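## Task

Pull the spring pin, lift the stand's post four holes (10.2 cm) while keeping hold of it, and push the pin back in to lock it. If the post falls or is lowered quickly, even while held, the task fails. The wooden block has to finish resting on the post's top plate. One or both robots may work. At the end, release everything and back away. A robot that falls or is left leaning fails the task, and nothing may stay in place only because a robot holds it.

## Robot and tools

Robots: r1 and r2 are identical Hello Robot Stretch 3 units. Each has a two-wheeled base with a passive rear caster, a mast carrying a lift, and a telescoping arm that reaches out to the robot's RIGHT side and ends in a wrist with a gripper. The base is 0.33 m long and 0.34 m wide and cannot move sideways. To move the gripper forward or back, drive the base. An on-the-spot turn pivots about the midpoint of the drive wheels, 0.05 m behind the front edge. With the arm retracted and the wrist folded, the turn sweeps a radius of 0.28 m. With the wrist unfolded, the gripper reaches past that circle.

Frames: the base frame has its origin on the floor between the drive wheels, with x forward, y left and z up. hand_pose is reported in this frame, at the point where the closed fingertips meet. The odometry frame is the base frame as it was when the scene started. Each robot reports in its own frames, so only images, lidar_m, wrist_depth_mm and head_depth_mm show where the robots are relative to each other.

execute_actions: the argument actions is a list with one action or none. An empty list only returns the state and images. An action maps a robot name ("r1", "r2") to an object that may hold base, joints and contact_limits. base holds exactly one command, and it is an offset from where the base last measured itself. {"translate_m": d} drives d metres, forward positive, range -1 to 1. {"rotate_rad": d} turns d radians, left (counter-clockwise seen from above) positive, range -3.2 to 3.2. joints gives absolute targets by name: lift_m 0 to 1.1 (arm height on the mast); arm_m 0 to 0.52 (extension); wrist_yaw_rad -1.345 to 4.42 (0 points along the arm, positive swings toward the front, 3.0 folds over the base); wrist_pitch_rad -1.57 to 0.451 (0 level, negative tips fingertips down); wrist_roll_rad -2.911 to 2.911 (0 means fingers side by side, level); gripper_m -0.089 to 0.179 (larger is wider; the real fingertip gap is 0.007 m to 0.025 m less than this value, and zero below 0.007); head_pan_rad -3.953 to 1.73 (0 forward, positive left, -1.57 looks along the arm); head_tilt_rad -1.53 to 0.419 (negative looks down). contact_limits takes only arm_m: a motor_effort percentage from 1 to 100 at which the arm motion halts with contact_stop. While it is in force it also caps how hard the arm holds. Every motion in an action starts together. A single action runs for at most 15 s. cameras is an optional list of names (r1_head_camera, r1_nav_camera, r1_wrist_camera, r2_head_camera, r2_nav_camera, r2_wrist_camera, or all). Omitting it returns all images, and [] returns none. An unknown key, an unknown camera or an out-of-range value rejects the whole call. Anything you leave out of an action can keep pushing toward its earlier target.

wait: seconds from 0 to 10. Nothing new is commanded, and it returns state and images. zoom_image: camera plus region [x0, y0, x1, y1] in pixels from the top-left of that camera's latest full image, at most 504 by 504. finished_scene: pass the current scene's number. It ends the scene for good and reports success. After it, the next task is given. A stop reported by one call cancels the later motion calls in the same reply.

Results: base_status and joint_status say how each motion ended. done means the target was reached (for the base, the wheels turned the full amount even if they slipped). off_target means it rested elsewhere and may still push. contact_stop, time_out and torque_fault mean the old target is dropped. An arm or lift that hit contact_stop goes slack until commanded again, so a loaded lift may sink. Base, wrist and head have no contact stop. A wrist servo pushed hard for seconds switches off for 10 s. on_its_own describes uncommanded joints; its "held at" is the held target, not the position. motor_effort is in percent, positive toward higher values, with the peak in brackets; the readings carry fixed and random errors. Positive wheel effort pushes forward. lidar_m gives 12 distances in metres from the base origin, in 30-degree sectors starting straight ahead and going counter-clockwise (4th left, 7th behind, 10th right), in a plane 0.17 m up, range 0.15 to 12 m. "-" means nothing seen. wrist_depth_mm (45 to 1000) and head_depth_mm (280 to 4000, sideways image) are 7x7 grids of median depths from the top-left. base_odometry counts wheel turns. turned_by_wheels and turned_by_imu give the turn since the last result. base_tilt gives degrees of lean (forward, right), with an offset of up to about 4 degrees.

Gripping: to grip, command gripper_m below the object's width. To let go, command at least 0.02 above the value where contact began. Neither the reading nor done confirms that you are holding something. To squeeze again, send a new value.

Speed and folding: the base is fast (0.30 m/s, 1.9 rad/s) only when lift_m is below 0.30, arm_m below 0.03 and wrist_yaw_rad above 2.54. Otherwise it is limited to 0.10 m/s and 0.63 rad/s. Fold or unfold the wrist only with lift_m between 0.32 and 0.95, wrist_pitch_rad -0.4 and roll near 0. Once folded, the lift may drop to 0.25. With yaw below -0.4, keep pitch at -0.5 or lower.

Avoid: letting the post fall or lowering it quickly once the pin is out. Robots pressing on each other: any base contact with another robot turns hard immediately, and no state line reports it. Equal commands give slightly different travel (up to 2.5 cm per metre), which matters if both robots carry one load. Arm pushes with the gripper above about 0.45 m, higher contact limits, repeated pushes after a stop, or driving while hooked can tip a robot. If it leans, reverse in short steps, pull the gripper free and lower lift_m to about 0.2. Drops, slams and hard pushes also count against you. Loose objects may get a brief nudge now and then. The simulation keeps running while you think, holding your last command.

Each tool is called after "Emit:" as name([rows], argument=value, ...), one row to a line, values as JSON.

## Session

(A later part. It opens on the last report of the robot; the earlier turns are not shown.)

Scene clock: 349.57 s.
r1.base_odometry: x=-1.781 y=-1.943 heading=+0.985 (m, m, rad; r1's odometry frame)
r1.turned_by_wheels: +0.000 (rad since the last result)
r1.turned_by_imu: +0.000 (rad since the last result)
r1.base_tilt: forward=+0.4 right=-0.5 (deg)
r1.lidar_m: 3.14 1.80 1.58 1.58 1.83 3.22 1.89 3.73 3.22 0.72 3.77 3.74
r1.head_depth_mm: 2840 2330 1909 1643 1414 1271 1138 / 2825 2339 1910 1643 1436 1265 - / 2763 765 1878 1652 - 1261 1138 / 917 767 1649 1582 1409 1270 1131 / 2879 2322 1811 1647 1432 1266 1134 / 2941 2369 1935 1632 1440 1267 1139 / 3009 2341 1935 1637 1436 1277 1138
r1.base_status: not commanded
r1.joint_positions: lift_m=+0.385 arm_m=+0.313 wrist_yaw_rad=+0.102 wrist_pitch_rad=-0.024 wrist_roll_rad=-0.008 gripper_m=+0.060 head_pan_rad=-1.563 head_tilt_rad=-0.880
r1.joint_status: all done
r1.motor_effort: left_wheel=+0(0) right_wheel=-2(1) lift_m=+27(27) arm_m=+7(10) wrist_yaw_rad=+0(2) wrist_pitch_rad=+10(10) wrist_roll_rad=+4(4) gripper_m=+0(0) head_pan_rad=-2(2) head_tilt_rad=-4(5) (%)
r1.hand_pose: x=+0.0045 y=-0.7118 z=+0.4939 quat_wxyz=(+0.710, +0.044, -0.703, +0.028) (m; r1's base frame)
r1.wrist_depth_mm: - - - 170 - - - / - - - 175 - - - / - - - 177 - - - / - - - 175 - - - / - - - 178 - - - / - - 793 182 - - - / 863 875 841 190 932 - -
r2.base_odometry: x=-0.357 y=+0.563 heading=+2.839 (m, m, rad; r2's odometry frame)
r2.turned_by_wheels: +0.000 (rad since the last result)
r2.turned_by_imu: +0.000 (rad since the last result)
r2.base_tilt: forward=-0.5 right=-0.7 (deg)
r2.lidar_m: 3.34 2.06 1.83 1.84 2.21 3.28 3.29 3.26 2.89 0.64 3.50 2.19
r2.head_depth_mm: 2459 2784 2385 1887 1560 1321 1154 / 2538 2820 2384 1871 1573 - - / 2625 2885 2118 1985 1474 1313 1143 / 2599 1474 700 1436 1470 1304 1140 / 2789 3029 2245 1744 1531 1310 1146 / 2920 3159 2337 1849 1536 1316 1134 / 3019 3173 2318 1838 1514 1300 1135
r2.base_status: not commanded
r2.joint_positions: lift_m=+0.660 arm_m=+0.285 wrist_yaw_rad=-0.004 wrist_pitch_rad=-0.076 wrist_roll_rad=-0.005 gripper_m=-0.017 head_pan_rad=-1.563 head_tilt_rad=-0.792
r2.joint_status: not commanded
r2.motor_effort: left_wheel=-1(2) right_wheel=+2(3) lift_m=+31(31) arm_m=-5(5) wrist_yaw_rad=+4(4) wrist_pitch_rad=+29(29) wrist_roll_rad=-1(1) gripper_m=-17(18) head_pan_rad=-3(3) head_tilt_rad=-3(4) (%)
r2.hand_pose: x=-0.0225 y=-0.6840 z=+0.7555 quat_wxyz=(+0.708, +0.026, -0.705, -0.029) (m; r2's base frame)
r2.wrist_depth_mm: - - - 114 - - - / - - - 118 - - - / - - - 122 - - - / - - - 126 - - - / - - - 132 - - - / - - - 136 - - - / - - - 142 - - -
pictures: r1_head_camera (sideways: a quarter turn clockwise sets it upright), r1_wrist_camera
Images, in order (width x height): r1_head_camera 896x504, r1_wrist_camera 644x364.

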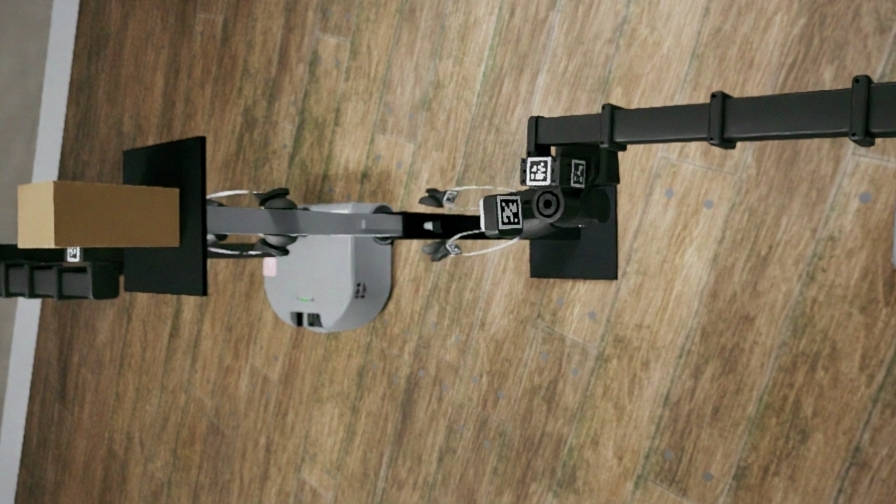

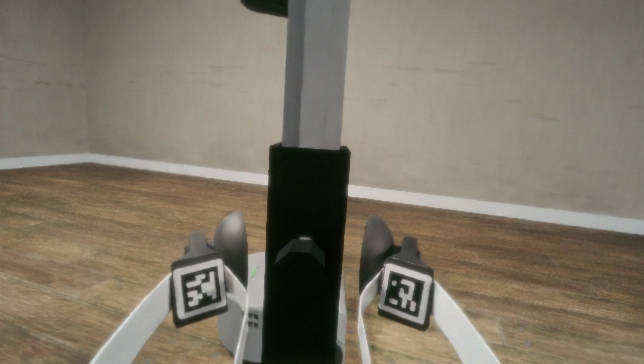

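Emit:
execute_actions([
  {"r1":{"joints":{"gripper_m":0.0}}},
], cameras=["r1_wrist_camera"])

Emit:
execute_actions([
  {"r1":{"joints":{"arm_m":0.303,"gripper_m":-0.04}},"r2":{"joints":{"lift_m":0.664}}},
], cameras=["r1_wrist_camera"])

Emit:
execute_actions([
  {"r1":{"joints":{"arm_m":0.285}}},
], cameras=["r1_wrist_camera"])

Emit:
execute_actions([
  {"r2":{"joints":{"lift_m":0.675}}},
], cameras=["r1_wrist_camera","r1_head_camera"])

Scene clock: 357.87 s.
r1.base_odometry: x=-1.781 y=-1.943 heading=+0.985 (m, m, rad; r1's odometry frame)
r1.turned_by_wheels: +0.000 (rad since the last result)
r1.turned_by_imu: +0.001 (rad since the last result)
r1.base_tilt: forward=+0.6 right=-0.7 (deg)
r1.lidar_m: 3.15 1.80 1.58 1.57 1.84 3.21 1.88 3.71 3.21 0.72 3.72 3.73
r1.head_depth_mm: 2814 2314 1934 1644 1430 1268 1138 / 2821 2334 1931 1640 1439 1264 - / 2755 769 1897 1646 - 1270 1133 / 917 765 1644 1574 1390 1264 1136 / 2864 2328 1798 1633 1437 1265 1135 / 2932 2380 1949 1640 1433 1270 1131 / 2987 2343 1941 1655 1436 1269 1137
r1.base_status: not commanded
r1.joint_positions: lift_m=+0.385 arm_m=+0.313 wrist_yaw_rad=+0.100 wrist_pitch_rad=-0.024 wrist_roll_rad=-0.004 gripper_m=+0.000 head_pan_rad=-1.563 head_tilt_rad=-0.880
r1.joint_status: all done
r1.motor_effort: left_wheel=+0(0) right_wheel=+0(1) lift_m=+27(27) arm_m=+6(6) wrist_yaw_rad=+1(0) wrist_pitch_rad=+10(10) wrist_roll_rad=+1(4) gripper_m=-11(86) head_pan_rad=-2(2) head_tilt_rad=-4(5) (%)
r1.hand_pose: x=+0.0041 y=-0.7119 z=+0.4939 quat_wxyz=(+0.708, +0.044, -0.704, +0.027) (m; r1's base frame)
r1.wrist_depth_mm: - - - 170 - - - / - - - 175 - - - / - - - 178 - - - / - - - 175 - - - / - - - 178 - - - / - - - 145 - - - / 883 910 819 190 970 998 -
r2.base_odometry: x=-0.357 y=+0.563 heading=+2.839 (m, m, rad; r2's odometry frame)
r2.turned_by_wheels: +0.000 (rad since the last result)
r2.turned_by_imu: +0.000 (rad since the last result)
r2.base_tilt: forward=-0.5 right=-0.8 (deg)
r2.lidar_m: 3.32 2.05 1.82 1.84 2.20 3.28 3.29 3.26 2.89 0.64 3.49 2.19
r2.head_depth_mm: 2469 2793 2390 1884 1555 1328 1161 / 2552 2768 2370 1882 1571 - - / 2646 2900 2132 1990 1467 1315 1144 / 2625 1480 701 1430 1481 1307 1142 / 2805 3038 2248 1754 1539 1310 1142 / 2902 3154 2341 1845 1529 1313 1135 / 3034 3124 2332 1848 1522 1297 1142
r2.base_status: not commanded
r2.joint_positions: lift_m=+0.660 arm_m=+0.285 wrist_yaw_rad=-0.004 wrist_pitch_rad=-0.076 wrist_roll_rad=-0.005 gripper_m=-0.017 head_pan_rad=-1.563 head_tilt_rad=-0.792
r2.joint_status: not commanded
r2.motor_effort: left_wheel=-1(1) right_wheel=+2(2) lift_m=+31(31) arm_m=-5(5) wrist_yaw_rad=+4(4) wrist_pitch_rad=+29(29) wrist_roll_rad=-1(1) gripper_m=-18(18) head_pan_rad=-3(3) head_tilt_rad=-4(3) (%)
r2.hand_pose: x=-0.0225 y=-0.6840 z=+0.7555 quat_wxyz=(+0.708, +0.026, -0.705, -0.029) (m; r2's base frame)
r2.wrist_depth_mm: - - - 114 - - - / - - - 118 - - - / - - - 123 - - - / - - - 127 - - - / - - - 131 - - - / - - - 136 - - - / - - - 142 - - -
pictures: r1_wrist_camera
Images, in order (width x height): r1_wrist_camera 644x364.

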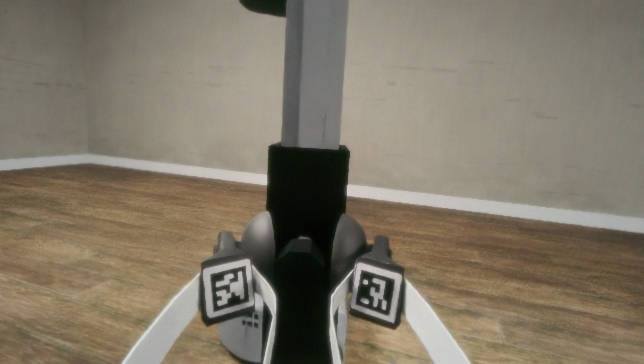

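Scene clock: 358.77 s.
r1.base_odometry: x=-1.781 y=-1.943 heading=+0.985 (m, m, rad; r1's odometry frame)
r1.turned_by_wheels: +0.000 (rad since the last result)
r1.turned_by_imu: +0.001 (rad since the last result)
r1.base_tilt: forward=+0.5 right=-0.5 (deg)
r1.lidar_m: 3.16 1.80 1.58 1.58 1.83 3.24 1.89 3.73 3.20 0.72 3.77 3.72
r1.head_depth_mm: 2769 2330 1920 1639 1433 1267 1134 / 2794 2336 1938 1646 1436 1255 - / 2756 764 1882 1638 1351 1265 1132 / 919 768 1662 1587 1403 1263 1133 / 2843 2339 1796 1640 1418 1270 1136 / 3016 2371 1927 1651 1439 1262 1138 / 2993 2347 1943 1637 1437 1271 1140
r1.base_status: not commanded
r1.joint_positions: lift_m=+0.385 arm_m=+0.304 wrist_yaw_rad=+0.101 wrist_pitch_rad=-0.021 wrist_roll_rad=-0.004 gripper_m=-0.039 head_pan_rad=-1.563 head_tilt_rad=-0.880
r1.joint_status: all done
r1.on_its_own: arm_m is at rest, and its effort (-21) is outside its rest range (-14 to +14)
r1.motor_effort: left_wheel=+4(3) right_wheel=-9(10) lift_m=+28(28) arm_m=-21(18) wrist_yaw_rad=+1(1) wrist_pitch_rad=+9(10) wrist_roll_rad=+2(1) gripper_m=-23(98) head_pan_rad=-2(2) head_tilt_rad=-5(5) (%)
r1.hand_pose: x=+0.0042 y=-0.7037 z=+0.4945 quat_wxyz=(+0.708, +0.043, -0.704, +0.028) (m; r1's base frame)
r1.wrist_depth_mm: - - - 178 - - - / - - - 183 - - - / - - - 186 - - - / - - - 183 - - - / - - - 187 - - - / - - - 147 - - - / 868 889 857 196 970 - -
r2.base_odometry: x=-0.357 y=+0.563 heading=+2.839 (m, m, rad; r2's odometry frame)
r2.turned_by_wheels: +0.000 (rad since the last result)
r2.turned_by_imu: +0.000 (rad since the last result)
r2.base_tilt: forward=-0.5 right=-0.9 (deg)
r2.lidar_m: 3.33 2.06 1.83 1.84 2.20 3.28 3.30 3.27 2.88 0.64 3.48 2.19
r2.head_depth_mm: 2453 2775 2371 1894 1553 1324 1154 / 2543 2816 2377 1871 1566 - - / 2627 2909 2111 1970 1471 1316 1148 / 2636 1479 700 1690 1476 1305 1147 / 2807 3045 2240 1753 1532 1301 1137 / 2887 3132 2331 1838 1529 1306 1138 / 3006 3197 2332 1840 1529 1300 1132
r2.base_status: not commanded
r2.joint_positions: lift_m=+0.663 arm_m=+0.285 wrist_yaw_rad=-0.004 wrist_pitch_rad=-0.086 wrist_roll_rad=-0.005 gripper_m=-0.017 head_pan_rad=-1.563 head_tilt_rad=-0.792
r2.joint_status: all done
r2.on_its_own: wrist_pitch_rad is at rest, and its effort (+33) is outside its rest range (-20 to +32)
r2.motor_effort: left_wheel=-2(1) right_wheel=+2(2) lift_m=+31(32) arm_m=-5(5) wrist_yaw_rad=+4(3) wrist_pitch_rad=+33(34) wrist_roll_rad=-1(1) gripper_m=-18(18) head_pan_rad=-2(2) head_tilt_rad=-4(4) (%)
r2.hand_pose: x=-0.0225 y=-0.6836 z=+0.7560 quat_wxyz=(+0.708, +0.029, -0.705, -0.032) (m; r2's base frame)
r2.wrist_depth_mm: - - - 114 - - - / - - - 117 - - - / - - - 122 - - - / - - - 127 - - - / - - - 132 - - - / - - - 136 - - - / - - - 142 - - -
pictures: r1_wrist_camera
Images, in order (width x height): r1_wrist_camera 644x364.

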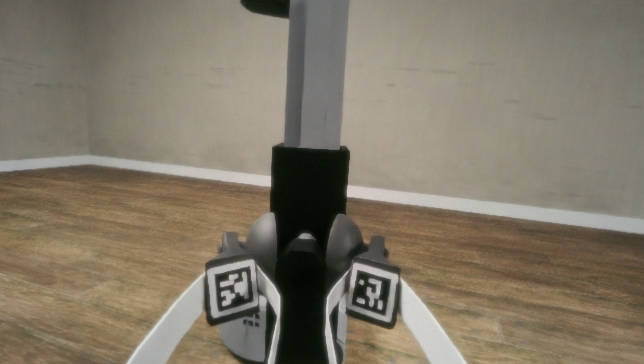

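Scene clock: 359.77 s.
r1.base_odometry: x=-1.781 y=-1.943 heading=+0.985 (m, m, rad; r1's odometry frame)
r1.turned_by_wheels: +0.000 (rad since the last result)
r1.turned_by_imu: +0.000 (rad since the last result)
r1.base_tilt: forward=+0.7 right=-0.6 (deg)
r1.lidar_m: 3.12 1.79 1.58 1.57 1.84 3.22 1.88 3.70 3.21 0.73 3.73 3.73
r1.head_depth_mm: 2711 2294 1921 1627 1435 1263 1129 / 2827 2325 1929 1641 1448 1261 - / 2772 767 1865 1653 - 1266 1137 / 916 761 1647 1588 1389 1266 1136 / 2864 2332 1802 1642 1429 1270 1133 / 2961 2334 1927 1638 1427 1264 1136 / 2975 2353 1936 1642 1440 1267 1142
r1.base_status: not commanded
r1.joint_positions: lift_m=+0.385 arm_m=+0.286 wrist_yaw_rad=+0.100 wrist_pitch_rad=-0.017 wrist_roll_rad=-0.004 gripper_m=-0.036 head_pan_rad=-1.563 head_tilt_rad=-0.880
r1.joint_status: all done
r1.motor_effort: left_wheel=+0(3) right_wheel=+0(9) lift_m=+28(28) arm_m=-10(24) wrist_yaw_rad=+1(2) wrist_pitch_rad=+7(9) wrist_roll_rad=+1(1) gripper_m=-19(25) head_pan_rad=-2(2) head_tilt_rad=-5(5) (%)
r1.hand_pose: x=+0.0040 y=-0.6851 z=+0.4954 quat_wxyz=(+0.708, +0.042, -0.704, +0.029) (m; r1's base frame)
r1.wrist_depth_mm: - - - 198 - - - / - - - 201 - - - / - - - 204 - - - / - - - 204 - - - / - - - 203 - - - / - - - 213 - - - / 914 922 823 220 961 - -
r2.base_odometry: x=-0.357 y=+0.563 heading=+2.839 (m, m, rad; r2's odometry frame)
r2.turned_by_wheels: +0.000 (rad since the last result)
r2.turned_by_imu: +0.000 (rad since the last result)
r2.base_tilt: forward=-0.4 right=-0.8 (deg)
r2.lidar_m: 3.33 2.05 1.83 1.84 2.20 3.28 3.28 3.27 2.89 0.64 3.49 2.19
r2.head_depth_mm: 2438 2776 2392 1871 1546 1327 1153 / 2537 2813 2354 1877 1565 - - / 2627 2883 2134 1979 1479 1325 1153 / 2616 1480 701 1678 1471 1308 1144 / 2811 3033 2263 1745 1535 1306 1139 / 2884 3157 2311 1856 1531 1308 1141 / 2970 3127 2301 1841 1528 1306 1137
r2.base_status: not commanded
r2.joint_positions: lift_m=+0.663 arm_m=+0.285 wrist_yaw_rad=-0.004 wrist_pitch_rad=-0.086 wrist_roll_rad=-0.005 gripper_m=-0.017 head_pan_rad=-1.563 head_tilt_rad=-0.792
r2.joint_status: not commanded
r2.on_its_own: wrist_pitch_rad is at rest, and its effort (+33) is outside its rest range (-20 to +32)
r2.motor_effort: left_wheel=-2(1) right_wheel=+2(2) lift_m=+31(32) arm_m=-5(6) wrist_yaw_rad=+4(4) wrist_pitch_rad=+33(33) wrist_roll_rad=-1(1) gripper_m=-18(17) head_pan_rad=-2(3) head_tilt_rad=-3(3) (%)
r2.hand_pose: x=-0.0225 y=-0.6836 z=+0.7560 quat_wxyz=(+0.708, +0.029, -0.705, -0.032) (m; r2's base frame)
r2.wrist_depth_mm: - - - 113 - - - / - - - 118 - - - / - - - 122 - - - / - - - 126 - - - / - - - 131 - - - / - - - 136 - - - / - - - 142 - - -
pictures: r1_wrist_camera
Images, in order (width x height): r1_wrist_camera 644x364.

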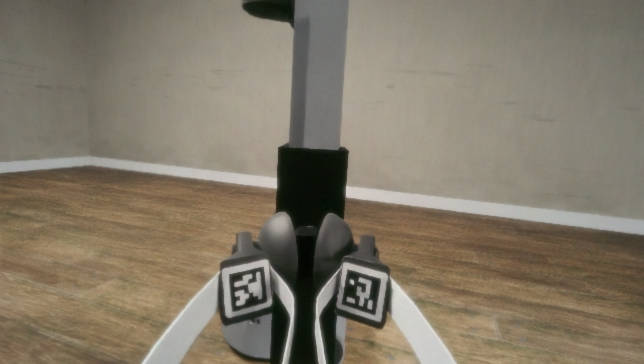

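Scene clock: 360.53 s.
r1.base_odometry: x=-1.781 y=-1.943 heading=+0.985 (m, m, rad; r1's odometry frame)
r1.turned_by_wheels: +0.000 (rad since the last result)
r1.turned_by_imu: +0.000 (rad since the last result)
r1.base_tilt: forward=+0.4 right=-0.4 (deg)
r1.lidar_m: 3.14 1.80 1.58 1.58 1.83 3.23 1.89 3.70 3.21 0.72 3.76 3.73
r1.head_depth_mm: 2759 2321 1906 1621 1430 1276 1132 / 2864 2339 1935 1632 1444 1263 - / 2764 762 1870 1636 - 1265 1130 / 898 765 1648 1576 1397 1268 1139 / 2834 2354 1781 1647 1434 1269 1144 / 2997 2307 1923 1647 1436 1268 1133 / 2946 2359 1912 1647 1444 1270 1139
r1.base_status: not commanded
r1.joint_positions: lift_m=+0.385 arm_m=+0.286 wrist_yaw_rad=+0.100 wrist_pitch_rad=-0.017 wrist_roll_rad=-0.004 gripper_m=-0.036 head_pan_rad=-1.563 head_tilt_rad=-0.880
r1.joint_status: not commanded
r1.motor_effort: left_wheel=+0(0) right_wheel=-1(1) lift_m=+28(28) arm_m=-10(9) wrist_yaw_rad=+0(0) wrist_pitch_rad=+7(7) wrist_roll_rad=+1(2) gripper_m=-19(20) head_pan_rad=-2(2) head_tilt_rad=-5(5) (%)
r1.hand_pose: x=+0.0040 y=-0.6851 z=+0.4955 quat_wxyz=(+0.708, +0.042, -0.704, +0.029) (m; r1's base frame)
r1.wrist_depth_mm: - - - 198 - - - / - - - 203 - - - / - - - 204 - - - / - - - 202 - - - / - - - 204 - - - / - - - 212 - - - / 887 908 855 219 958 - -
r2.base_odometry: x=-0.357 y=+0.563 heading=+2.839 (m, m, rad; r2's odometry frame)
r2.turned_by_wheels: +0.000 (rad since the last result)
r2.turned_by_imu: +0.000 (rad since the last result)
r2.base_tilt: forward=-0.5 right=-0.8 (deg)
r2.lidar_m: 3.33 2.06 1.83 1.83 2.19 3.28 3.29 3.27 2.89 0.64 3.49 2.19
r2.head_depth_mm: 2467 2780 2364 1888 1563 1325 1173 / 2552 2818 2365 1938 1595 - - / 2637 2888 2109 1976 1472 1316 1151 / 2605 1475 698 1671 1473 1308 1146 / 2843 3010 2260 1759 1528 1306 1142 / 2886 3186 2323 1851 1540 1309 1138 / 3033 3123 2311 1840 1526 1300 1135
r2.base_status: not commanded
r2.joint_positions: lift_m=+0.674 arm_m=+0.285 wrist_yaw_rad=-0.004 wrist_pitch_rad=-0.116 wrist_roll_rad=-0.005 gripper_m=-0.017 head_pan_rad=-1.563 head_tilt_rad=-0.792
r2.joint_status: all done
r2.on_its_own: wrist_pitch_rad is at rest, and its effort (+45) is outside its rest range (-20 to +32)
r2.motor_effort: left_wheel=-1(2) right_wheel=+2(2) lift_m=+34(36) arm_m=-5(5) wrist_yaw_rad=+4(4) wrist_pitch_rad=+45(45) wrist_roll_rad=-1(1) gripper_m=-18(18) head_pan_rad=-3(2) head_tilt_rad=-4(4) (%)
r2.hand_pose: x=-0.0225 y=-0.6821 z=+0.7593 quat_wxyz=(+0.708, +0.040, -0.704, -0.043) (m; r2's base frame)
r2.wrist_depth_mm: - - - 112 - - - / - - - 116 - - - / - - - 121 - - - / - - - 127 - - - / - - - 132 - - - / - - - 138 - - - / - - - 145 - - -
pictures: r1_head_camera (sideways: a quarter turn clockwise sets it upright), r1_wrist_camera
Images, in order (width x height): r1_head_camera 896x504, r1_wrist_camera 644x364.

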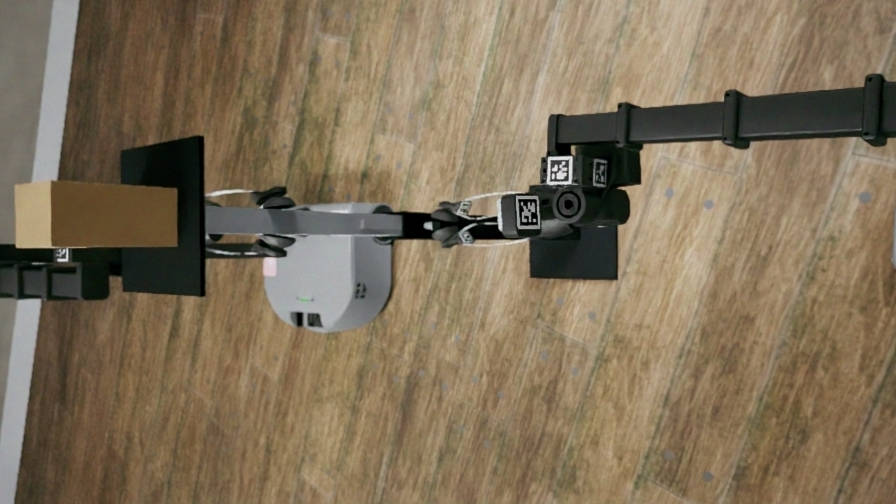

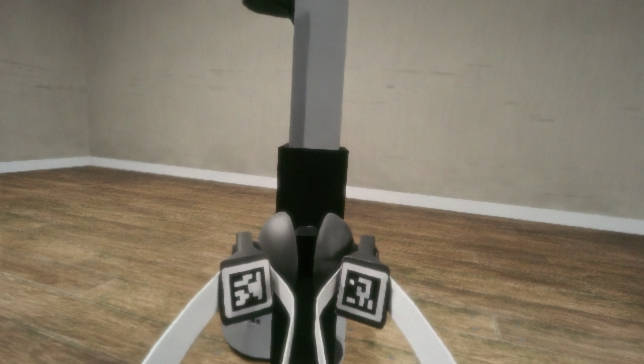

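Emit:
execute_actions([
  {"r1":{"joints":{"gripper_m":0.06}},"r2":{"joints":{"lift_m":0.652}}},
], cameras=[])

Emit:
execute_actions([
  {"r1":{"joints":{"arm_m":0.313}},"r2":{"joints":{"lift_m":0.661}}},
], cameras=[])

Emit:
execute_actions([
  {"r1":{"joints":{"gripper_m":-0.03}}},
], cameras=[])

Emit:
execute_actions([
  {"r1":{"joints":{"arm_m":0.302,"gripper_m":-0.07}}},
], cameras=[])

Emit:
execute_actions([
  {"r1":{"joints":{"arm_m":0.296,"gripper_m":-0.089}}},
], cameras=[])

Emit:
execute_actions([
  {"r2":{"joints":{"lift_m":0.674}}},
], cameras=["r1_wrist_camera"])

Scene clock: 368.00 s.
r1.base_odometry: x=-1.781 y=-1.943 heading=+0.985 (m, m, rad; r1's odometry frame)
r1.turned_by_wheels: +0.000 (rad since the last result)
r1.turned_by_imu: +0.001 (rad since the last result)
r1.base_tilt: forward=+0.4 right=-0.5 (deg)
r1.lidar_m: 3.15 1.80 1.58 1.57 1.83 3.24 1.89 3.73 3.21 0.73 3.74 3.73
r1.head_depth_mm: 2774 2339 1940 1641 1432 1260 1131 / 2826 2325 1933 1637 1456 1265 - / 2767 767 1879 1629 - 1270 1135 / 919 767 1642 1577 1395 1263 1135 / 2873 2351 1801 1645 1431 1273 1132 / 2966 2331 1928 1636 1434 1265 1137 / 2974 2334 1959 1631 1435 1272 1143
r1.base_status: not commanded
r1.joint_positions: lift_m=+0.385 arm_m=+0.285 wrist_yaw_rad=+0.100 wrist_pitch_rad=-0.018 wrist_roll_rad=-0.004 gripper_m=+0.060 head_pan_rad=-1.563 head_tilt_rad=-0.880
r1.joint_status: all done
r1.motor_effort: left_wheel=+0(0) right_wheel=-1(1) lift_m=+28(28) arm_m=-6(9) wrist_yaw_rad=+2(1) wrist_pitch_rad=+8(8) wrist_roll_rad=+1(1) gripper_m=+0(80) head_pan_rad=-2(1) head_tilt_rad=-5(4) (%)
r1.hand_pose: x=+0.0040 y=-0.6849 z=+0.4952 quat_wxyz=(+0.708, +0.042, -0.704, +0.029) (m; r1's base frame)
r1.wrist_depth_mm: - - - 198 - - - / - - - 202 - - - / - - - 206 - - - / - - - 203 - - - / - - - 205 - - - / - - 866 214 - - - / 876 902 824 220 905 - -
r2.base_odometry: x=-0.357 y=+0.563 heading=+2.839 (m, m, rad; r2's odometry frame)
r2.turned_by_wheels: +0.000 (rad since the last result)
r2.turned_by_imu: +0.000 (rad since the last result)
r2.base_tilt: forward=-0.5 right=-0.8 (deg)
r2.lidar_m: 3.33 2.05 1.83 1.84 2.20 3.27 3.30 3.27 2.88 0.64 3.47 2.19
r2.head_depth_mm: 2482 2791 2409 1890 1556 1331 1151 / 2556 2822 2397 1877 1575 - - / 2649 2908 2130 1978 1468 1319 1147 / 2596 1471 701 1688 1467 1304 1144 / 2800 3023 2273 1761 1542 1309 1145 / 2917 3145 2339 1858 1531 1304 1139 / 3018 3122 2342 1841 1518 1308 1140
r2.base_status: not commanded
r2.joint_positions: lift_m=+0.652 arm_m=+0.285 wrist_yaw_rad=-0.004 wrist_pitch_rad=-0.050 wrist_roll_rad=-0.005 gripper_m=-0.017 head_pan_rad=-1.563 head_tilt_rad=-0.792
r2.joint_status: all done
r2.motor_effort: left_wheel=-1(1) right_wheel=+2(2) lift_m=+18(32) arm_m=-4(5) wrist_yaw_rad=+4(4) wrist_pitch_rad=+19(45) wrist_roll_rad=-1(1) gripper_m=-18(18) head_pan_rad=-3(2) head_tilt_rad=-4(3) (%)
r2.hand_pose: x=-0.0225 y=-0.6850 z=+0.7541 quat_wxyz=(+0.709, +0.017, -0.705, -0.019) (m; r2's base frame)
r2.wrist_depth_mm: - - - 116 - - - / - - - 120 - - - / - - - 124 - - - / - - - 128 - - - / - - - 131 - - - / - - - 135 - - - / - - - 141 - - -
pictures: none
No camera images: the call's "cameras" was empty. Leave "cameras" out to get every camera's image.

Scene clock: 369.17 s.
r1.base_odometry: x=-1.781 y=-1.943 heading=+0.985 (m, m, rad; r1's odometry frame)
r1.turned_by_wheels: +0.000 (rad since the last result)
r1.turned_by_imu: +0.000 (rad since the last result)
r1.base_tilt: forward=+0.4 right=-0.8 (deg)
r1.lidar_m: 3.15 1.80 1.57 1.58 1.83 3.22 1.88 3.73 3.21 0.72 3.73 3.73
r1.head_depth_mm: 2748 2335 1911 1632 1431 1261 1135 / 2859 2318 1915 1631 1430 1259 - / 2714 768 1889 1632 - 1258 1133 / 918 766 1637 1567 1393 1265 1141 / 2823 2350 1790 1656 1425 1262 1135 / 2990 2342 1931 1650 1435 1274 1144 / 2973 2365 1937 1654 1444 1271 1135
r1.base_status: not commanded
r1.joint_positions: lift_m=+0.385 arm_m=+0.313 wrist_yaw_rad=+0.100 wrist_pitch_rad=-0.018 wrist_roll_rad=-0.004 gripper_m=+0.060 head_pan_rad=-1.563 head_tilt_rad=-0.880
r1.joint_status: all done
r1.motor_effort: left_wheel=+0(0) right_wheel=-1(1) lift_m=+28(28) arm_m=+6(2) wrist_yaw_rad=+1(1) wrist_pitch_rad=+8(8) wrist_roll_rad=+1(2) gripper_m=+1(0) head_pan_rad=-2(2) head_tilt_rad=-4(5) (%)
r1.hand_pose: x=+0.0040 y=-0.7120 z=+0.4952 quat_wxyz=(+0.708, +0.042, -0.704, +0.029) (m; r1's base frame)
r1.wrist_depth_mm: - - - 171 - - - / - - - 176 - - - / - - - 179 - - - / - - - 175 - - - / - - - 178 - - - / - - 789 164 - - - / 868 905 847 188 954 - -
r2.base_odometry: x=-0.357 y=+0.563 heading=+2.839 (m, m, rad; r2's odometry frame)
r2.turned_by_wheels: +0.000 (rad since the last result)
r2.turned_by_imu: +0.000 (rad since the last result)
r2.base_tilt: forward=-0.5 right=-0.8 (deg)
r2.lidar_m: 3.33 2.05 1.83 1.84 2.20 3.27 3.29 3.26 2.88 0.64 3.50 2.19
r2.head_depth_mm: 2457 2773 2400 1881 1557 1330 1157 / 2542 2853 2385 1873 1577 - - / 2611 2897 2133 1986 1471 1317 1150 / 2608 1489 700 1431 1468 1298 1143 / 2796 3056 2259 1761 1538 1306 1143 / 2889 3143 2334 1857 1526 1305 1144 / 3020 3112 2305 1847 1524 1308 1139
r2.base_status: not commanded
r2.joint_positions: lift_m=+0.660 arm_m=+0.285 wrist_yaw_rad=-0.004 wrist_pitch_rad=-0.076 wrist_roll_rad=-0.005 gripper_m=-0.017 head_pan_rad=-1.563 head_tilt_rad=-0.792
r2.joint_status: all done
r2.motor_effort: left_wheel=-1(2) right_wheel=+3(2) lift_m=+31(29) arm_m=-4(4) wrist_yaw_rad=+3(4) wrist_pitch_rad=+29(30) wrist_roll_rad=+0(1) gripper_m=-18(18) head_pan_rad=-3(2) head_tilt_rad=-2(3) (%)
r2.hand_pose: x=-0.0225 y=-0.6840 z=+0.7556 quat_wxyz=(+0.708, +0.026, -0.705, -0.029) (m; r2's base frame)
r2.wrist_depth_mm: - - - 114 - - - / - - - 118 - - - / - - - 122 - - - / - - - 127 - - - / - - - 131 - - - / - - - 136 - - - / - - - 142 - - -
pictures: none
No camera images: the call's "cameras" was empty. Leave "cameras" out to get every camera's image.

Scene clock: 370.53 s.
r1.base_odometry: x=-1.781 y=-1.943 heading=+0.985 (m, m, rad; r1's odometry frame)
r1.turned_by_wheels: +0.000 (rad since the last result)
r1.turned_by_imu: +0.000 (rad since the last result)
r1.base_tilt: forward=+0.4 right=-0.4 (deg)
r1.lidar_m: 3.14 1.80 1.58 1.57 1.83 3.23 1.88 3.74 3.23 0.72 3.74 3.73
r1.head_depth_mm: 2770 2298 1915 1646 1423 1267 1138 / 2807 2340 1918 1637 1437 1269 - / 2709 766 1894 1650 - 1254 1132 / 918 769 1640 1577 1390 1264 1132 / 2865 2352 1797 1644 1424 1265 1138 / 2925 2339 1947 1652 1425 1263 1135 / 2984 2344 1948 1657 1427 1265 1140
r1.base_status: not commanded
r1.joint_positions: lift_m=+0.385 arm_m=+0.313 wrist_yaw_rad=+0.098 wrist_pitch_rad=-0.019 wrist_roll_rad=-0.002 gripper_m=-0.029 head_pan_rad=-1.563 head_tilt_rad=-0.880
r1.joint_status: all done
r1.motor_effort: left_wheel=+0(0) right_wheel=-2(2) lift_m=+28(29) arm_m=+6(6) wrist_yaw_rad=+1(2) wrist_pitch_rad=+8(8) wrist_roll_rad=+1(1) gripper_m=-21(96) head_pan_rad=-2(2) head_tilt_rad=-4(4) (%)
r1.hand_pose: x=+0.0036 y=-0.7121 z=+0.4949 quat_wxyz=(+0.708, +0.042, -0.705, +0.028) (m; r1's base frame)
r1.wrist_depth_mm: - - - 172 - - - / - - - 175 - - - / - - - 179 - - - / - - - 175 - - - / - - - 177 - - - / - - - 145 - - - / 877 913 864 189 951 966 -
r2.base_odometry: x=-0.357 y=+0.563 heading=+2.839 (m, m, rad; r2's odometry frame)
r2.turned_by_wheels: +0.000 (rad since the last result)
r2.turned_by_imu: +0.000 (rad since the last result)
r2.base_tilt: forward=-0.5 right=-0.9 (deg)
r2.lidar_m: 3.32 2.06 1.83 1.84 2.20 3.27 3.29 3.25 2.88 0.64 3.49 2.19
r2.head_depth_mm: 2486 2756 2357 1878 1556 1322 1152 / 2561 2801 2382 1890 1573 - - / 2608 2898 2099 1986 1469 1316 1147 / 2628 1489 701 1435 1488 1304 1145 / 2819 2983 2255 1762 1536 1300 1144 / 2909 3177 2316 1841 1531 1304 1139 / 3000 3160 2343 1844 1516 1305 1141
r2.base_status: not commanded
r2.joint_positions: lift_m=+0.660 arm_m=+0.285 wrist_yaw_rad=-0.004 wrist_pitch_rad=-0.076 wrist_roll_rad=-0.005 gripper_m=-0.017 head_pan_rad=-1.563 head_tilt_rad=-0.792
r2.joint_status: not commanded
r2.motor_effort: left_wheel=-1(1) right_wheel=+3(2) lift_m=+31(31) arm_m=-4(4) wrist_yaw_rad=+4(4) wrist_pitch_rad=+29(30) wrist_roll_rad=+0(1) gripper_m=-17(17) head_pan_rad=-3(3) head_tilt_rad=-4(3) (%)
r2.hand_pose: x=-0.0225 y=-0.6840 z=+0.7556 quat_wxyz=(+0.708, +0.026, -0.705, -0.029) (m; r2's base frame)
r2.wrist_depth_mm: - - - 115 - - - / - - - 118 - - - / - - - 122 - - - / - - - 127 - - - / - - - 131 - - - / - - - 136 - - - / - - - 142 - - -
pictures: none
No camera images: the call's "cameras" was empty. Leave "cameras" out to get every camera's image.

Scene clock: 371.67 s.
r1.base_odometry: x=-1.781 y=-1.943 heading=+0.985 (m, m, rad; r1's odometry frame)
r1.turned_by_wheels: +0.000 (rad since the last result)
r1.turned_by_imu: +0.001 (rad since the last result)
r1.base_tilt: forward=+0.5 right=-0.5 (deg)
r1.lidar_m: 3.15 1.80 1.58 1.58 1.83 3.23 1.89 3.73 3.22 0.72 3.74 3.72
r1.head_depth_mm: 2771 2334 1907 1631 1422 1262 1134 / 2809 2335 1939 1622 1445 1257 - / 2746 764 1870 1649 - 1270 1127 / 910 765 1646 1570 1397 1262 1127 / 2850 2331 1794 1643 1430 1275 1137 / 2994 2332 1919 1642 1434 1268 1135 / 2952 2372 1950 1647 1422 1277 1142
r1.base_status: not commanded
r1.joint_positions: lift_m=+0.385 arm_m=+0.304 wrist_yaw_rad=+0.100 wrist_pitch_rad=-0.015 wrist_roll_rad=-0.002 gripper_m=-0.069 head_pan_rad=-1.563 head_tilt_rad=-0.880
r1.joint_status: all done
r1.on_its_own: arm_m is at rest, and its effort (-24) is outside its rest range (-14 to +14)
r1.motor_effort: left_wheel=+4(6) right_wheel=-11(13) lift_m=+28(28) arm_m=-24(24) wrist_yaw_rad=+1(3) wrist_pitch_rad=+6(8) wrist_roll_rad=+1(1) gripper_m=-34(100) head_pan_rad=-2(2) head_tilt_rad=-4(5) (%)
r1.hand_pose: x=+0.0040 y=-0.7031 z=+0.4961 quat_wxyz=(+0.707, +0.041, -0.705, +0.030) (m; r1's base frame)
r1.wrist_depth_mm: - - - 180 - - - / - - - 184 - - - / - - - 187 - - - / - - - 183 - - - / - - - 186 - - - / - - - 148 - - - / 901 921 833 198 968 - -
r2.base_odometry: x=-0.357 y=+0.563 heading=+2.839 (m, m, rad; r2's odometry frame)
r2.turned_by_wheels: +0.000 (rad since the last result)
r2.turned_by_imu: +0.000 (rad since the last result)
r2.base_tilt: forward=-0.5 right=-0.9 (deg)
r2.lidar_m: 3.34 2.05 1.83 1.84 2.19 3.27 3.29 3.23 2.89 0.64 3.48 2.19
r2.head_depth_mm: 2442 2779 2389 1874 1560 1321 1159 / 2561 2836 2376 1895 1569 - - / 2610 2873 767 1971 1483 1319 1148 / 2615 1483 684 1689 1491 1305 1145 / 2837 3028 2265 1748 1531 1312 1137 / 2910 3113 2336 1846 1525 1306 1135 / 2996 3114 2334 1849 1514 1300 1137
r2.base_status: not commanded
r2.joint_positions: lift_m=+0.660 arm_m=+0.285 wrist_yaw_rad=-0.004 wrist_pitch_rad=-0.085 wrist_roll_rad=-0.005 gripper_m=-0.017 head_pan_rad=-1.563 head_tilt_rad=-0.792
r2.joint_status: not commanded
r2.on_its_own: wrist_pitch_rad is at rest, and its effort (+33) is outside its rest range (-20 to +32)
r2.motor_effort: left_wheel=-2(1) right_wheel=+2(3) lift_m=+31(31) arm_m=-4(4) wrist_yaw_rad=+4(4) wrist_pitch_rad=+33(34) wrist_roll_rad=+0(1) gripper_m=-18(18) head_pan_rad=-2(2) head_tilt_rad=-4(3) (%)
r2.hand_pose: x=-0.0225 y=-0.6835 z=+0.7533 quat_wxyz=(+0.708, +0.029, -0.705, -0.032) (m; r2's base frame)
r2.wrist_depth_mm: - - - 114 - - - / - - - 117 - - - / - - - 122 - - - / - - - 127 - - - / - - - 131 - - - / - - - 137 - - - / - - - 142 - - -
pictures: none
No camera images: the call's "cameras" was empty. Leave "cameras" out to get every camera's image.

Scene clock: 372.37 s.
r1.base_odometry: x=-1.781 y=-1.943 heading=+0.985 (m, m, rad; r1's odometry frame)
r1.turned_by_wheels: +0.000 (rad since the last result)
r1.turned_by_imu: +0.000 (rad since the last result)
r1.base_tilt: forward=+0.3 right=-0.6 (deg)
r1.lidar_m: 3.13 1.80 1.58 1.58 1.83 3.22 1.88 3.72 3.21 0.72 3.73 3.75
r1.head_depth_mm: 2756 2352 1904 1635 1427 1270 1139 / 2840 2325 1928 1643 1449 1265 - / 2746 769 1882 1643 - 1267 1129 / 916 764 1656 1579 1390 1265 1142 / 2857 2353 1787 1644 1424 1256 1131 / 2933 2352 1936 1643 1428 1268 1137 / 2961 2342 1941 1647 1432 1264 1140
r1.base_status: not commanded
r1.joint_positions: lift_m=+0.385 arm_m=+0.298 wrist_yaw_rad=+0.102 wrist_pitch_rad=-0.011 wrist_roll_rad=-0.002 gripper_m=-0.087 head_pan_rad=-1.563 head_tilt_rad=-0.880
r1.joint_status: all done
r1.on_its_own: arm_m is at rest, and its effort (-25) is outside its rest range (-14 to +14)
r1.motor_effort: left_wheel=+4(4) right_wheel=-11(12) lift_m=+28(28) arm_m=-25(30) wrist_yaw_rad=+0(0) wrist_pitch_rad=+4(6) wrist_roll_rad=+0(1) gripper_m=-38(100) head_pan_rad=-2(2) head_tilt_rad=-4(5) (%)
r1.hand_pose: x=+0.0045 y=-0.6972 z=+0.4971 quat_wxyz=(+0.707, +0.040, -0.705, +0.032) (m; r1's base frame)
r1.wrist_depth_mm: - - - 185 - - - / - - - 190 - - - / - - - 194 - - - / - - - 190 - - - / - - - 192 - - - / - - - 154 - - - / 892 897 861 203 989 - -
r2.base_odometry: x=-0.357 y=+0.563 heading=+2.839 (m, m, rad; r2's odometry frame)
r2.turned_by_wheels: +0.000 (rad since the last result)
r2.turned_by_imu: +0.000 (rad since the last result)
r2.base_tilt: forward=-0.6 right=-0.7 (deg)
r2.lidar_m: 3.33 2.05 1.83 1.84 2.19 3.27 3.30 3.28 2.89 0.64 3.49 2.19
r2.head_depth_mm: 2453 2781 2399 1891 1544 1329 1151 / 2564 2814 2391 1880 1569 - - / 2615 2917 766 1989 1475 1320 1151 / 2614 1482 683 1681 1483 1298 1144 / 2818 3043 2244 1753 1533 1309 1141 / 2902 3183 2347 1848 1533 1305 1138 / 3022 3150 2311 1837 1519 1300 1134
r2.base_status: not commanded
r2.joint_positions: lift_m=+0.660 arm_m=+0.285 wrist_yaw_rad=-0.004 wrist_pitch_rad=-0.085 wrist_roll_rad=-0.005 gripper_m=-0.017 head_pan_rad=-1.563 head_tilt_rad=-0.792
r2.joint_status: not commanded
r2.on_its_own: wrist_pitch_rad is at rest, and its effort (+33) is outside its rest range (-20 to +32)
r2.motor_effort: left_wheel=-1(1) right_wheel=+2(2) lift_m=+31(31) arm_m=-4(4) wrist_yaw_rad=+4(4) wrist_pitch_rad=+33(33) wrist_roll_rad=-1(1) gripper_m=-17(18) head_pan_rad=-3(2) head_tilt_rad=-3(3) (%)
r2.hand_pose: x=-0.0225 y=-0.6835 z=+0.7533 quat_wxyz=(+0.708, +0.029, -0.705, -0.032) (m; r2's base frame)
r2.wrist_depth_mm: - - - 114 - - - / - - - 118 - - - / - - - 122 - - - / - - - 127 - - - / - - - 132 - - - / - - - 137 - - - / - - - 143 - - -
pictures: none
No camera images: the call's "cameras" was empty. Leave "cameras" out to get every camera's image.

Scene clock: 373.17 s.
r1.base_odometry: x=-1.781 y=-1.943 heading=+0.985 (m, m, rad; r1's odometry frame)
r1.turned_by_wheels: +0.000 (rad since the last result)
r1.turned_by_imu: +0.000 (rad since the last result)
r1.base_tilt: forward=+0.6 right=-0.7 (deg)
r1.lidar_m: 3.16 1.79 1.58 1.58 1.83 3.22 1.88 3.72 3.23 0.72 3.74 3.73
r1.head_depth_mm: 2777 2313 1925 1629 1419 1264 1134 / 2805 2310 1931 1631 1458 1261 - / 2714 756 1879 1638 - 1267 1136 / 884 754 1646 1578 1401 1273 1135 / 2869 2329 1804 1632 1442 1275 1139 / 2983 2331 1928 1656 1427 1270 1142 / 2983 2338 1932 1644 1433 1274 1138
r1.base_status: not commanded
r1.joint_positions: lift_m=+0.385 arm_m=+0.298 wrist_yaw_rad=+0.102 wrist_pitch_rad=-0.011 wrist_roll_rad=-0.002 gripper_m=-0.084 head_pan_rad=-1.563 head_tilt_rad=-0.880
r1.joint_status: not commanded
r1.on_its_own: arm_m is at rest, and its effort (-24) is outside its rest range (-14 to +14)
r1.motor_effort: left_wheel=+4(4) right_wheel=-12(11) lift_m=+28(28) arm_m=-24(24) wrist_yaw_rad=-1(0) wrist_pitch_rad=+4(4) wrist_roll_rad=+0(1) gripper_m=-37(38) head_pan_rad=-2(2) head_tilt_rad=-4(5) (%)
r1.hand_pose: x=+0.0045 y=-0.6972 z=+0.4971 quat_wxyz=(+0.707, +0.040, -0.705, +0.032) (m; r1's base frame)
r1.wrist_depth_mm: - - - 186 - - - / - - - 189 - - - / - - - 193 - - - / - - - 190 - - - / - - - 192 - - - / - - - 153 - - - / 913 962 825 205 985 - -
r2.base_odometry: x=-0.357 y=+0.563 heading=+2.839 (m, m, rad; r2's odometry frame)
r2.turned_by_wheels: +0.000 (rad since the last result)
r2.turned_by_imu: +0.000 (rad since the last result)
r2.base_tilt: forward=-0.5 right=-0.8 (deg)
r2.lidar_m: 3.34 2.05 1.83 1.83 2.20 3.27 3.29 3.26 2.88 0.64 3.48 2.19
r2.head_depth_mm: 2475 2785 2372 1880 1542 1328 1173 / 2553 2850 2371 1948 1588 - - / 2643 2898 2134 1989 1462 1317 1149 / 2596 1474 689 1693 1466 1307 1144 / 2807 2984 2259 1758 1522 1311 1142 / 2893 3160 2341 1855 1535 1306 1142 / 3002 3152 2327 1844 1521 1299 1140
r2.base_status: not commanded
r2.joint_positions: lift_m=+0.673 arm_m=+0.285 wrist_yaw_rad=-0.004 wrist_pitch_rad=-0.101 wrist_roll_rad=-0.005 gripper_m=-0.017 head_pan_rad=-1.563 head_tilt_rad=-0.792
r2.joint_status: all done
r2.on_its_own: wrist_pitch_rad is at rest, and its effort (+39) is outside its rest range (-20 to +32)
r2.motor_effort: left_wheel=-2(2) right_wheel=+2(2) lift_m=+32(33) arm_m=-4(4) wrist_yaw_rad=+3(4) wrist_pitch_rad=+39(40) wrist_roll_rad=-1(1) gripper_m=-18(18) head_pan_rad=-3(1) head_tilt_rad=-3(4) (%)
r2.hand_pose: x=-0.0225 y=-0.6828 z=+0.7623 quat_wxyz=(+0.708, +0.034, -0.704, -0.037) (m; r2's base frame)
r2.wrist_depth_mm: - - - 113 - - - / - - - 117 - - - / - - - 122 - - - / - - - 126 - - - / - - - 131 - - - / - - - 137 - - - / - - - 144 - - -
pictures: r1_wrist_camera
Images, in order (width x height): r1_wrist_camera 644x364.

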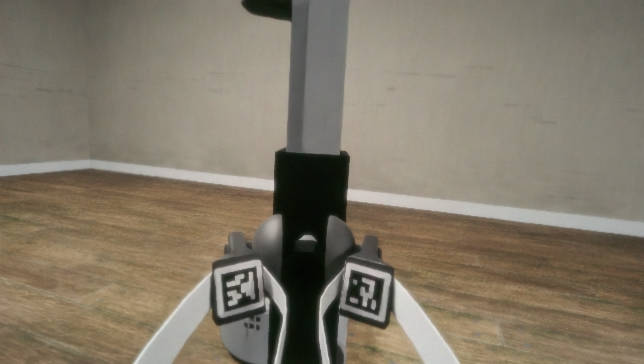

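Free; moving up.

Emit:
execute_actions([
  {"r2":{"joints":{"lift_m":0.70}}},
], cameras=[])

Scene clock: 375.77 s.
r1.base_odometry: x=-1.781 y=-1.943 heading=+0.985 (m, m, rad; r1's odometry frame)
r1.turned_by_wheels: +0.000 (rad since the last result)
r1.turned_by_imu: +0.000 (rad since the last result)
r1.base_tilt: forward=+0.4 right=-0.5 (deg)
r1.lidar_m: 3.13 1.79 1.57 1.58 1.83 3.22 1.89 3.73 3.22 0.72 3.73 3.73
r1.head_depth_mm: 2696 2304 1911 1639 1429 1264 1125 / 2804 2322 1918 1642 1451 1263 - / 726 784 1882 1647 - 1270 1136 / 754 786 1683 1588 1389 1274 1134 / 2887 2279 1805 1624 1431 1271 1141 / 2987 2354 1929 1654 1438 1266 1140 / 3001 2344 1920 1648 1435 1277 1140
r1.base_status: not commanded
r1.joint_positions: lift_m=+0.385 arm_m=+0.297 wrist_yaw_rad=+0.102 wrist_pitch_rad=-0.011 wrist_roll_rad=-0.002 gripper_m=-0.071 head_pan_rad=-1.563 head_tilt_rad=-0.880
r1.joint_status: not commanded
r1.on_its_own: gripper_m is held at -0.072, not at your -0.089, by its stall guard, which is still easing; arm_m is at rest, and its effort (-21) is outside its rest range (-14 to +14)
r1.motor_effort: left_wheel=+4(4) right_wheel=-11(11) lift_m=+28(28) arm_m=-21(22) wrist_yaw_rad=-1(2) wrist_pitch_rad=+4(4) wrist_roll_rad=+1(1) gripper_m=-32(34) head_pan_rad=-2(2) head_tilt_rad=-6(5) (%)
r1.hand_pose: x=+0.0045 y=-0.6970 z=+0.4971 quat_wxyz=(+0.707, +0.040, -0.705, +0.032) (m; r1's base frame)
r1.wrist_depth_mm: - - - 186 - - - / - - - 190 - - - / - - - 194 - - - / - - - 191 - - - / - - - 192 - - - / - - - 155 - - - / 901 921 813 205 991 - -
r2.base_odometry: x=-0.357 y=+0.563 heading=+2.839 (m, m, rad; r2's odometry frame)
r2.turned_by_wheels: +0.000 (rad since the last result)
r2.turned_by_imu: +0.000 (rad since the last result)
r2.base_tilt: forward=-0.5 right=-0.8 (deg)
r2.lidar_m: 3.33 2.05 1.83 1.84 2.20 3.28 3.30 3.25 2.89 0.64 3.48 2.19
r2.head_depth_mm: 2464 2786 2401 1874 1554 1354 1173 / 2528 2845 2383 1939 - - 1150 / 2640 2906 2138 1997 1506 1320 1150 / 2609 1422 680 1675 1465 1301 1143 / 2840 2980 2172 1746 1538 1312 1139 / 2916 3126 2344 1852 1540 1302 1139 / 3021 3129 2313 1840 1525 1312 1140
r2.base_status: not commanded
r2.joint_positions: lift_m=+0.699 arm_m=+0.285 wrist_yaw_rad=-0.004 wrist_pitch_rad=-0.101 wrist_roll_rad=-0.005 gripper_m=-0.017 head_pan_rad=-1.563 head_tilt_rad=-0.792
r2.joint_status: all done
r2.on_its_own: wrist_pitch_rad is at rest, and its effort (+39) is outside its rest range (-20 to +32)
r2.motor_effort: left_wheel=-1(1) right_wheel=+3(2) lift_m=+32(37) arm_m=-4(4) wrist_yaw_rad=+4(4) wrist_pitch_rad=+39(39) wrist_roll_rad=-1(1) gripper_m=-18(19) head_pan_rad=-3(2) head_tilt_rad=-3(3) (%)
r2.hand_pose: x=-0.0225 y=-0.6828 z=+0.7882 quat_wxyz=(+0.708, +0.035, -0.704, -0.037) (m; r2's base frame)
r2.wrist_depth_mm: - - - 113 - - - / - - - 117 - - - / - - - 122 - - - / - - - 127 - - - / - - - 132 - - - / - - - 137 - - - / - - - 143 - - -
pictures: none
No camera images: the call's "cameras" was empty. Leave "cameras" out to get every camera's image.

Emit:
execute_actions([
  {"r2":{"joints":{"lift_m":0.732}},"r1":{"joints":{"gripper_m":-0.085}}},
], cameras=[])

Emit:
execute_actions([
  {"r1":{"joints":{"gripper_m":0.06}}},
], cameras=[])

Emit:
execute_actions([
  {"r2":{"joints":{"lift_m":0.746}},"r1":{"joints":{"arm_m":0.25}}},
], cameras=["r1_wrist_camera","r1_head_camera"])

Scene clock: 379.27 s.
r1.base_odometry: x=-1.781 y=-1.943 heading=+0.985 (m, m, rad; r1's odometry frame)
r1.turned_by_wheels: +0.000 (rad since the last result)
r1.turned_by_imu: +0.000 (rad since the last result)
r1.base_tilt: forward=+0.5 right=-0.6 (deg)
r1.lidar_m: 3.15 1.79 1.58 1.58 1.84 3.25 1.88 3.75 3.22 0.72 3.75 3.73
r1.head_depth_mm: 2762 2341 1919 1632 1429 1262 1133 / 2792 2305 1920 1631 1441 1266 - / 661 2136 1875 1635 - 1265 1139 / 686 856 1669 1579 1399 1256 1134 / 2825 2336 1801 1649 1439 1263 1140 / 2998 2347 1946 1655 1427 1263 1135 / 2975 2335 1935 1641 1434 1269 1136
r1.base_status: not commanded
r1.joint_positions: lift_m=+0.385 arm_m=+0.297 wrist_yaw_rad=+0.102 wrist_pitch_rad=-0.011 wrist_roll_rad=-0.002 gripper_m=-0.081 head_pan_rad=-1.563 head_tilt_rad=-0.880
r1.joint_status: gripper_m off_target (ended at -0.081, target -0.085)
r1.on_its_own: arm_m is at rest, and its effort (-20) is outside its rest range (-14 to +14)
r1.motor_effort: left_wheel=+4(4) right_wheel=-10(11) lift_m=+28(28) arm_m=-20(20) wrist_yaw_rad=-1(0) wrist_pitch_rad=+4(4) wrist_roll_rad=+0(0) gripper_m=-17(100) head_pan_rad=-2(2) head_tilt_rad=-5(5) (%)
r1.hand_pose: x=+0.0045 y=-0.6969 z=+0.4971 quat_wxyz=(+0.707, +0.040, -0.705, +0.032) (m; r1's base frame)
r1.wrist_depth_mm: - - - 185 - - - / - - - 190 - - - / - - - 196 - - - / - - - 190 - - - / - - - 192 - - - / - - - 154 - - - / 895 920 829 205 989 - -
r2.base_odometry: x=-0.357 y=+0.563 heading=+2.839 (m, m, rad; r2's odometry frame)
r2.turned_by_wheels: +0.000 (rad since the last result)
r2.turned_by_imu: +0.000 (rad since the last result)
r2.base_tilt: forward=-0.6 right=-0.8 (deg)
r2.lidar_m: 3.35 2.06 1.83 1.84 2.20 3.27 3.28 3.26 2.88 0.64 3.48 2.18
r2.head_depth_mm: 2474 2795 2385 1887 1569 1352 - / 2541 2832 2361 1931 - 1320 1146 / 2617 2815 2189 - 1510 1316 1145 / 2589 611 720 1686 1466 1304 1141 / 2807 2985 2167 1751 1537 1309 1144 / 2896 3141 2308 1859 1529 1305 1136 / 3054 3152 2343 1841 1529 1301 1133
r2.base_status: not commanded
r2.joint_positions: lift_m=+0.731 arm_m=+0.285 wrist_yaw_rad=-0.004 wrist_pitch_rad=-0.101 wrist_roll_rad=-0.005 gripper_m=-0.017 head_pan_rad=-1.563 head_tilt_rad=-0.792
r2.joint_status: all done
r2.on_its_own: wrist_pitch_rad is at rest, and its effort (+39) is outside its rest range (-20 to +32)
r2.motor_effort: left_wheel=-2(2) right_wheel=+2(2) lift_m=+32(36) arm_m=-4(4) wrist_yaw_rad=+4(4) wrist_pitch_rad=+39(39) wrist_roll_rad=-1(1) gripper_m=-18(18) head_pan_rad=-2(3) head_tilt_rad=-4(3) (%)
r2.hand_pose: x=-0.0225 y=-0.6828 z=+0.8201 quat_wxyz=(+0.708, +0.035, -0.704, -0.037) (m; r2's base frame)
r2.wrist_depth_mm: - - - 112 - - - / - - - 117 - - - / - - - 122 - - - / - - - 127 - - - / - - - 131 - - - / - - - 137 - - - / - - - 144 - - -
pictures: none
No camera images: the call's "cameras" was empty. Leave "cameras" out to get every camera's image.

Scene clock: 381.13 s.
r1.base_odometry: x=-1.781 y=-1.943 heading=+0.985 (m, m, rad; r1's odometry frame)
r1.turned_by_wheels: +0.000 (rad since the last result)
r1.turned_by_imu: +0.000 (rad since the last result)
r1.base_tilt: forward=+0.4 right=-0.7 (deg)
r1.lidar_m: 3.17 1.79 1.58 1.58 1.83 3.22 1.88 3.73 3.22 0.72 3.77 3.70
r1.head_depth_mm: 2750 2338 1906 1633 1417 1263 1134 / 2841 2353 1925 1632 1448 1261 - / 657 2172 1892 1643 - 1264 1130 / 685 856 1689 1560 1390 1268 1133 / 2864 2328 1802 1652 1422 1261 1137 / 2957 2355 1921 1661 1434 1269 1140 / 3022 2331 1944 1652 1430 1270 1136
r1.base_status: not commanded
r1.joint_positions: lift_m=+0.385 arm_m=+0.296 wrist_yaw_rad=+0.102 wrist_pitch_rad=-0.018 wrist_roll_rad=-0.002 gripper_m=+0.060 head_pan_rad=-1.563 head_tilt_rad=-0.880
r1.joint_status: all done
r1.motor_effort: left_wheel=+1(4) right_wheel=-2(11) lift_m=+28(28) arm_m=-7(20) wrist_yaw_rad=+1(0) wrist_pitch_rad=+8(8) wrist_roll_rad=+1(0) gripper_m=+0(81) head_pan_rad=-2(2) head_tilt_rad=-6(4) (%)
r1.hand_pose: x=+0.0045 y=-0.6959 z=+0.4952 quat_wxyz=(+0.707, +0.043, -0.705, +0.029) (m; r1's base frame)
r1.wrist_depth_mm: - - - 186 - - - / - - - 191 - - - / - - - 195 - - - / - - - 191 - - - / - - - 195 - - - / - - 847 200 - - - / 893 898 844 206 934 - -
r2.base_odometry: x=-0.357 y=+0.563 heading=+2.839 (m, m, rad; r2's odometry frame)
r2.turned_by_wheels: +0.000 (rad since the last result)
r2.turned_by_imu: +0.000 (rad since the last result)
r2.base_tilt: forward=-0.5 right=-0.8 (deg)
r2.lidar_m: 3.33 2.06 1.83 1.84 2.20 3.28 3.27 3.27 2.88 0.64 3.50 2.19
r2.head_depth_mm: 2452 2796 2404 1878 1555 1352 - / 2566 2820 2363 1931 - 1322 1151 / 2629 2801 2188 - 1496 1318 1146 / 2614 612 721 1706 1462 1300 1148 / 2794 3023 2196 1752 1534 1309 1141 / 2893 3157 2315 1840 1529 1308 1136 / 2999 3172 2319 1835 1521 1304 1135
r2.base_status: not commanded
r2.joint_positions: lift_m=+0.731 arm_m=+0.285 wrist_yaw_rad=-0.004 wrist_pitch_rad=-0.101 wrist_roll_rad=-0.005 gripper_m=-0.017 head_pan_rad=-1.563 head_tilt_rad=-0.792
r2.joint_status: not commanded
r2.on_its_own: wrist_pitch_rad is at rest, and its effort (+39) is outside its rest range (-20 to +32)
r2.motor_effort: left_wheel=-1(2) right_wheel=+2(2) lift_m=+32(32) arm_m=-4(4) wrist_yaw_rad=+4(4) wrist_pitch_rad=+39(39) wrist_roll_rad=-1(1) gripper_m=-18(18) head_pan_rad=-3(2) head_tilt_rad=-4(4) (%)
r2.hand_pose: x=-0.0225 y=-0.6828 z=+0.8201 quat_wxyz=(+0.708, +0.035, -0.704, -0.037) (m; r2's base frame)
r2.wrist_depth_mm: - - - 112 - - - / - - - 117 - - - / - - - 121 - - - / - - - 127 - - - / - - - 132 - - - / - - - 137 - - - / - - - 143 - - -
pictures: none
No camera images: the call's "cameras" was empty. Leave "cameras" out to get every camera's image.

Scene clock: 382.57 s.
r1.base_odometry: x=-1.781 y=-1.943 heading=+0.985 (m, m, rad; r1's odometry frame)
r1.turned_by_wheels: +0.000 (rad since the last result)
r1.turned_by_imu: +0.000 (rad since the last result)
r1.base_tilt: forward=+0.6 right=-0.6 (deg)
r1.lidar_m: 3.15 1.80 1.58 1.58 1.83 3.22 1.88 3.73 3.22 0.72 3.73 3.74
r1.head_depth_mm: 2773 2302 1918 1646 1424 1264 1134 / 2865 2351 1938 1646 1450 1255 - / 642 2267 1877 1640 1484 1248 1137 / 668 1716 1678 1547 1393 1263 1137 / 2822 2341 1801 1643 1437 1266 1141 / 2970 2347 1928 1660 1442 1269 1132 / 2984 2346 1955 1641 1435 1271 1144
r1.base_status: not commanded
r1.joint_positions: lift_m=+0.385 arm_m=+0.250 wrist_yaw_rad=+0.102 wrist_pitch_rad=-0.019 wrist_roll_rad=-0.002 gripper_m=+0.060 head_pan_rad=-1.563 head_tilt_rad=-0.880
r1.joint_status: all done
r1.motor_effort: left_wheel=+1(1) right_wheel=-2(2) lift_m=+28(28) arm_m=-7(6) wrist_yaw_rad=+0(2) wrist_pitch_rad=+8(8) wrist_roll_rad=+0(1) gripper_m=+0(0) head_pan_rad=-2(2) head_tilt_rad=-5(4) (%)
r1.hand_pose: x=+0.0045 y=-0.6498 z=+0.4951 quat_wxyz=(+0.707, +0.043, -0.705, +0.029) (m; r1's base frame)
r1.wrist_depth_mm: - - - 233 - - - / - - - - - - - / - - - - - - - / - - - 240 - - - / - - - 248 - - - / - - 934 254 - - - / 887 901 889 258 945 - -
r2.base_odometry: x=-0.357 y=+0.563 heading=+2.839 (m, m, rad; r2's odometry frame)
r2.turned_by_wheels: +0.000 (rad since the last result)
r2.turned_by_imu: +0.000 (rad since the last result)
r2.base_tilt: forward=-0.5 right=-0.7 (deg)
r2.lidar_m: 3.34 2.05 1.83 1.84 2.19 3.27 3.27 3.25 2.89 0.64 3.48 2.19
r2.head_depth_mm: 2476 2769 2384 1868 1604 - - / 2566 2848 2375 1932 - 1315 1148 / 2606 2785 2285 - 1515 1319 1146 / 2572 610 715 1718 1467 1299 1142 / 2787 2987 2263 1754 1537 1309 1139 / 2904 3165 2348 1850 1519 1304 1138 / 3032 3170 2319 1835 1518 1303 1138
r2.base_status: not commanded
r2.joint_positions: lift_m=+0.745 arm_m=+0.285 wrist_yaw_rad=-0.004 wrist_pitch_rad=-0.118 wrist_roll_rad=-0.005 gripper_m=-0.017 head_pan_rad=-1.563 head_tilt_rad=-0.792
r2.joint_status: all done
r2.on_its_own: wrist_pitch_rad is at rest, and its effort (+45) is outside its rest range (-20 to +32)
r2.motor_effort: left_wheel=-1(2) right_wheel=+2(2) lift_m=+33(37) arm_m=-5(5) wrist_yaw_rad=+4(4) wrist_pitch_rad=+45(47) wrist_roll_rad=-1(1) gripper_m=-19(19) head_pan_rad=-3(4) head_tilt_rad=-3(4) (%)
r2.hand_pose: x=-0.0225 y=-0.6820 z=+0.8299 quat_wxyz=(+0.708, +0.041, -0.704, -0.043) (m; r2's base frame)
r2.wrist_depth_mm: - - - 112 - - - / - - - 116 - - - / - - - 121 - - - / - - - 126 - - - / - - - 132 - - - / - - - 138 - - - / - - - 145 - - -
pictures: r1_head_camera (sideways: a quarter turn clockwise sets it upright), r1_wrist_camera
Images, in order (width x height): r1_head_camera 896x504, r1_wrist_camera 644x364.

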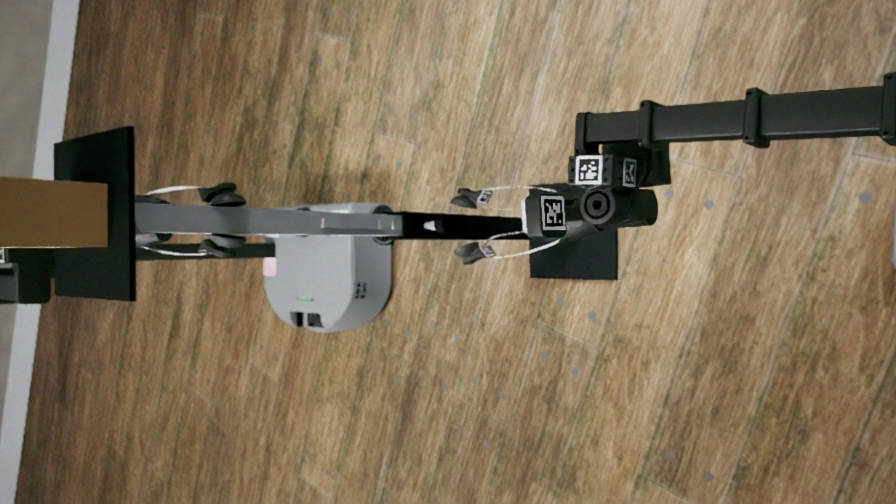

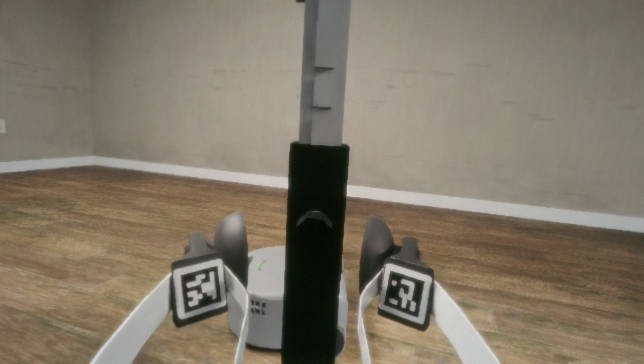

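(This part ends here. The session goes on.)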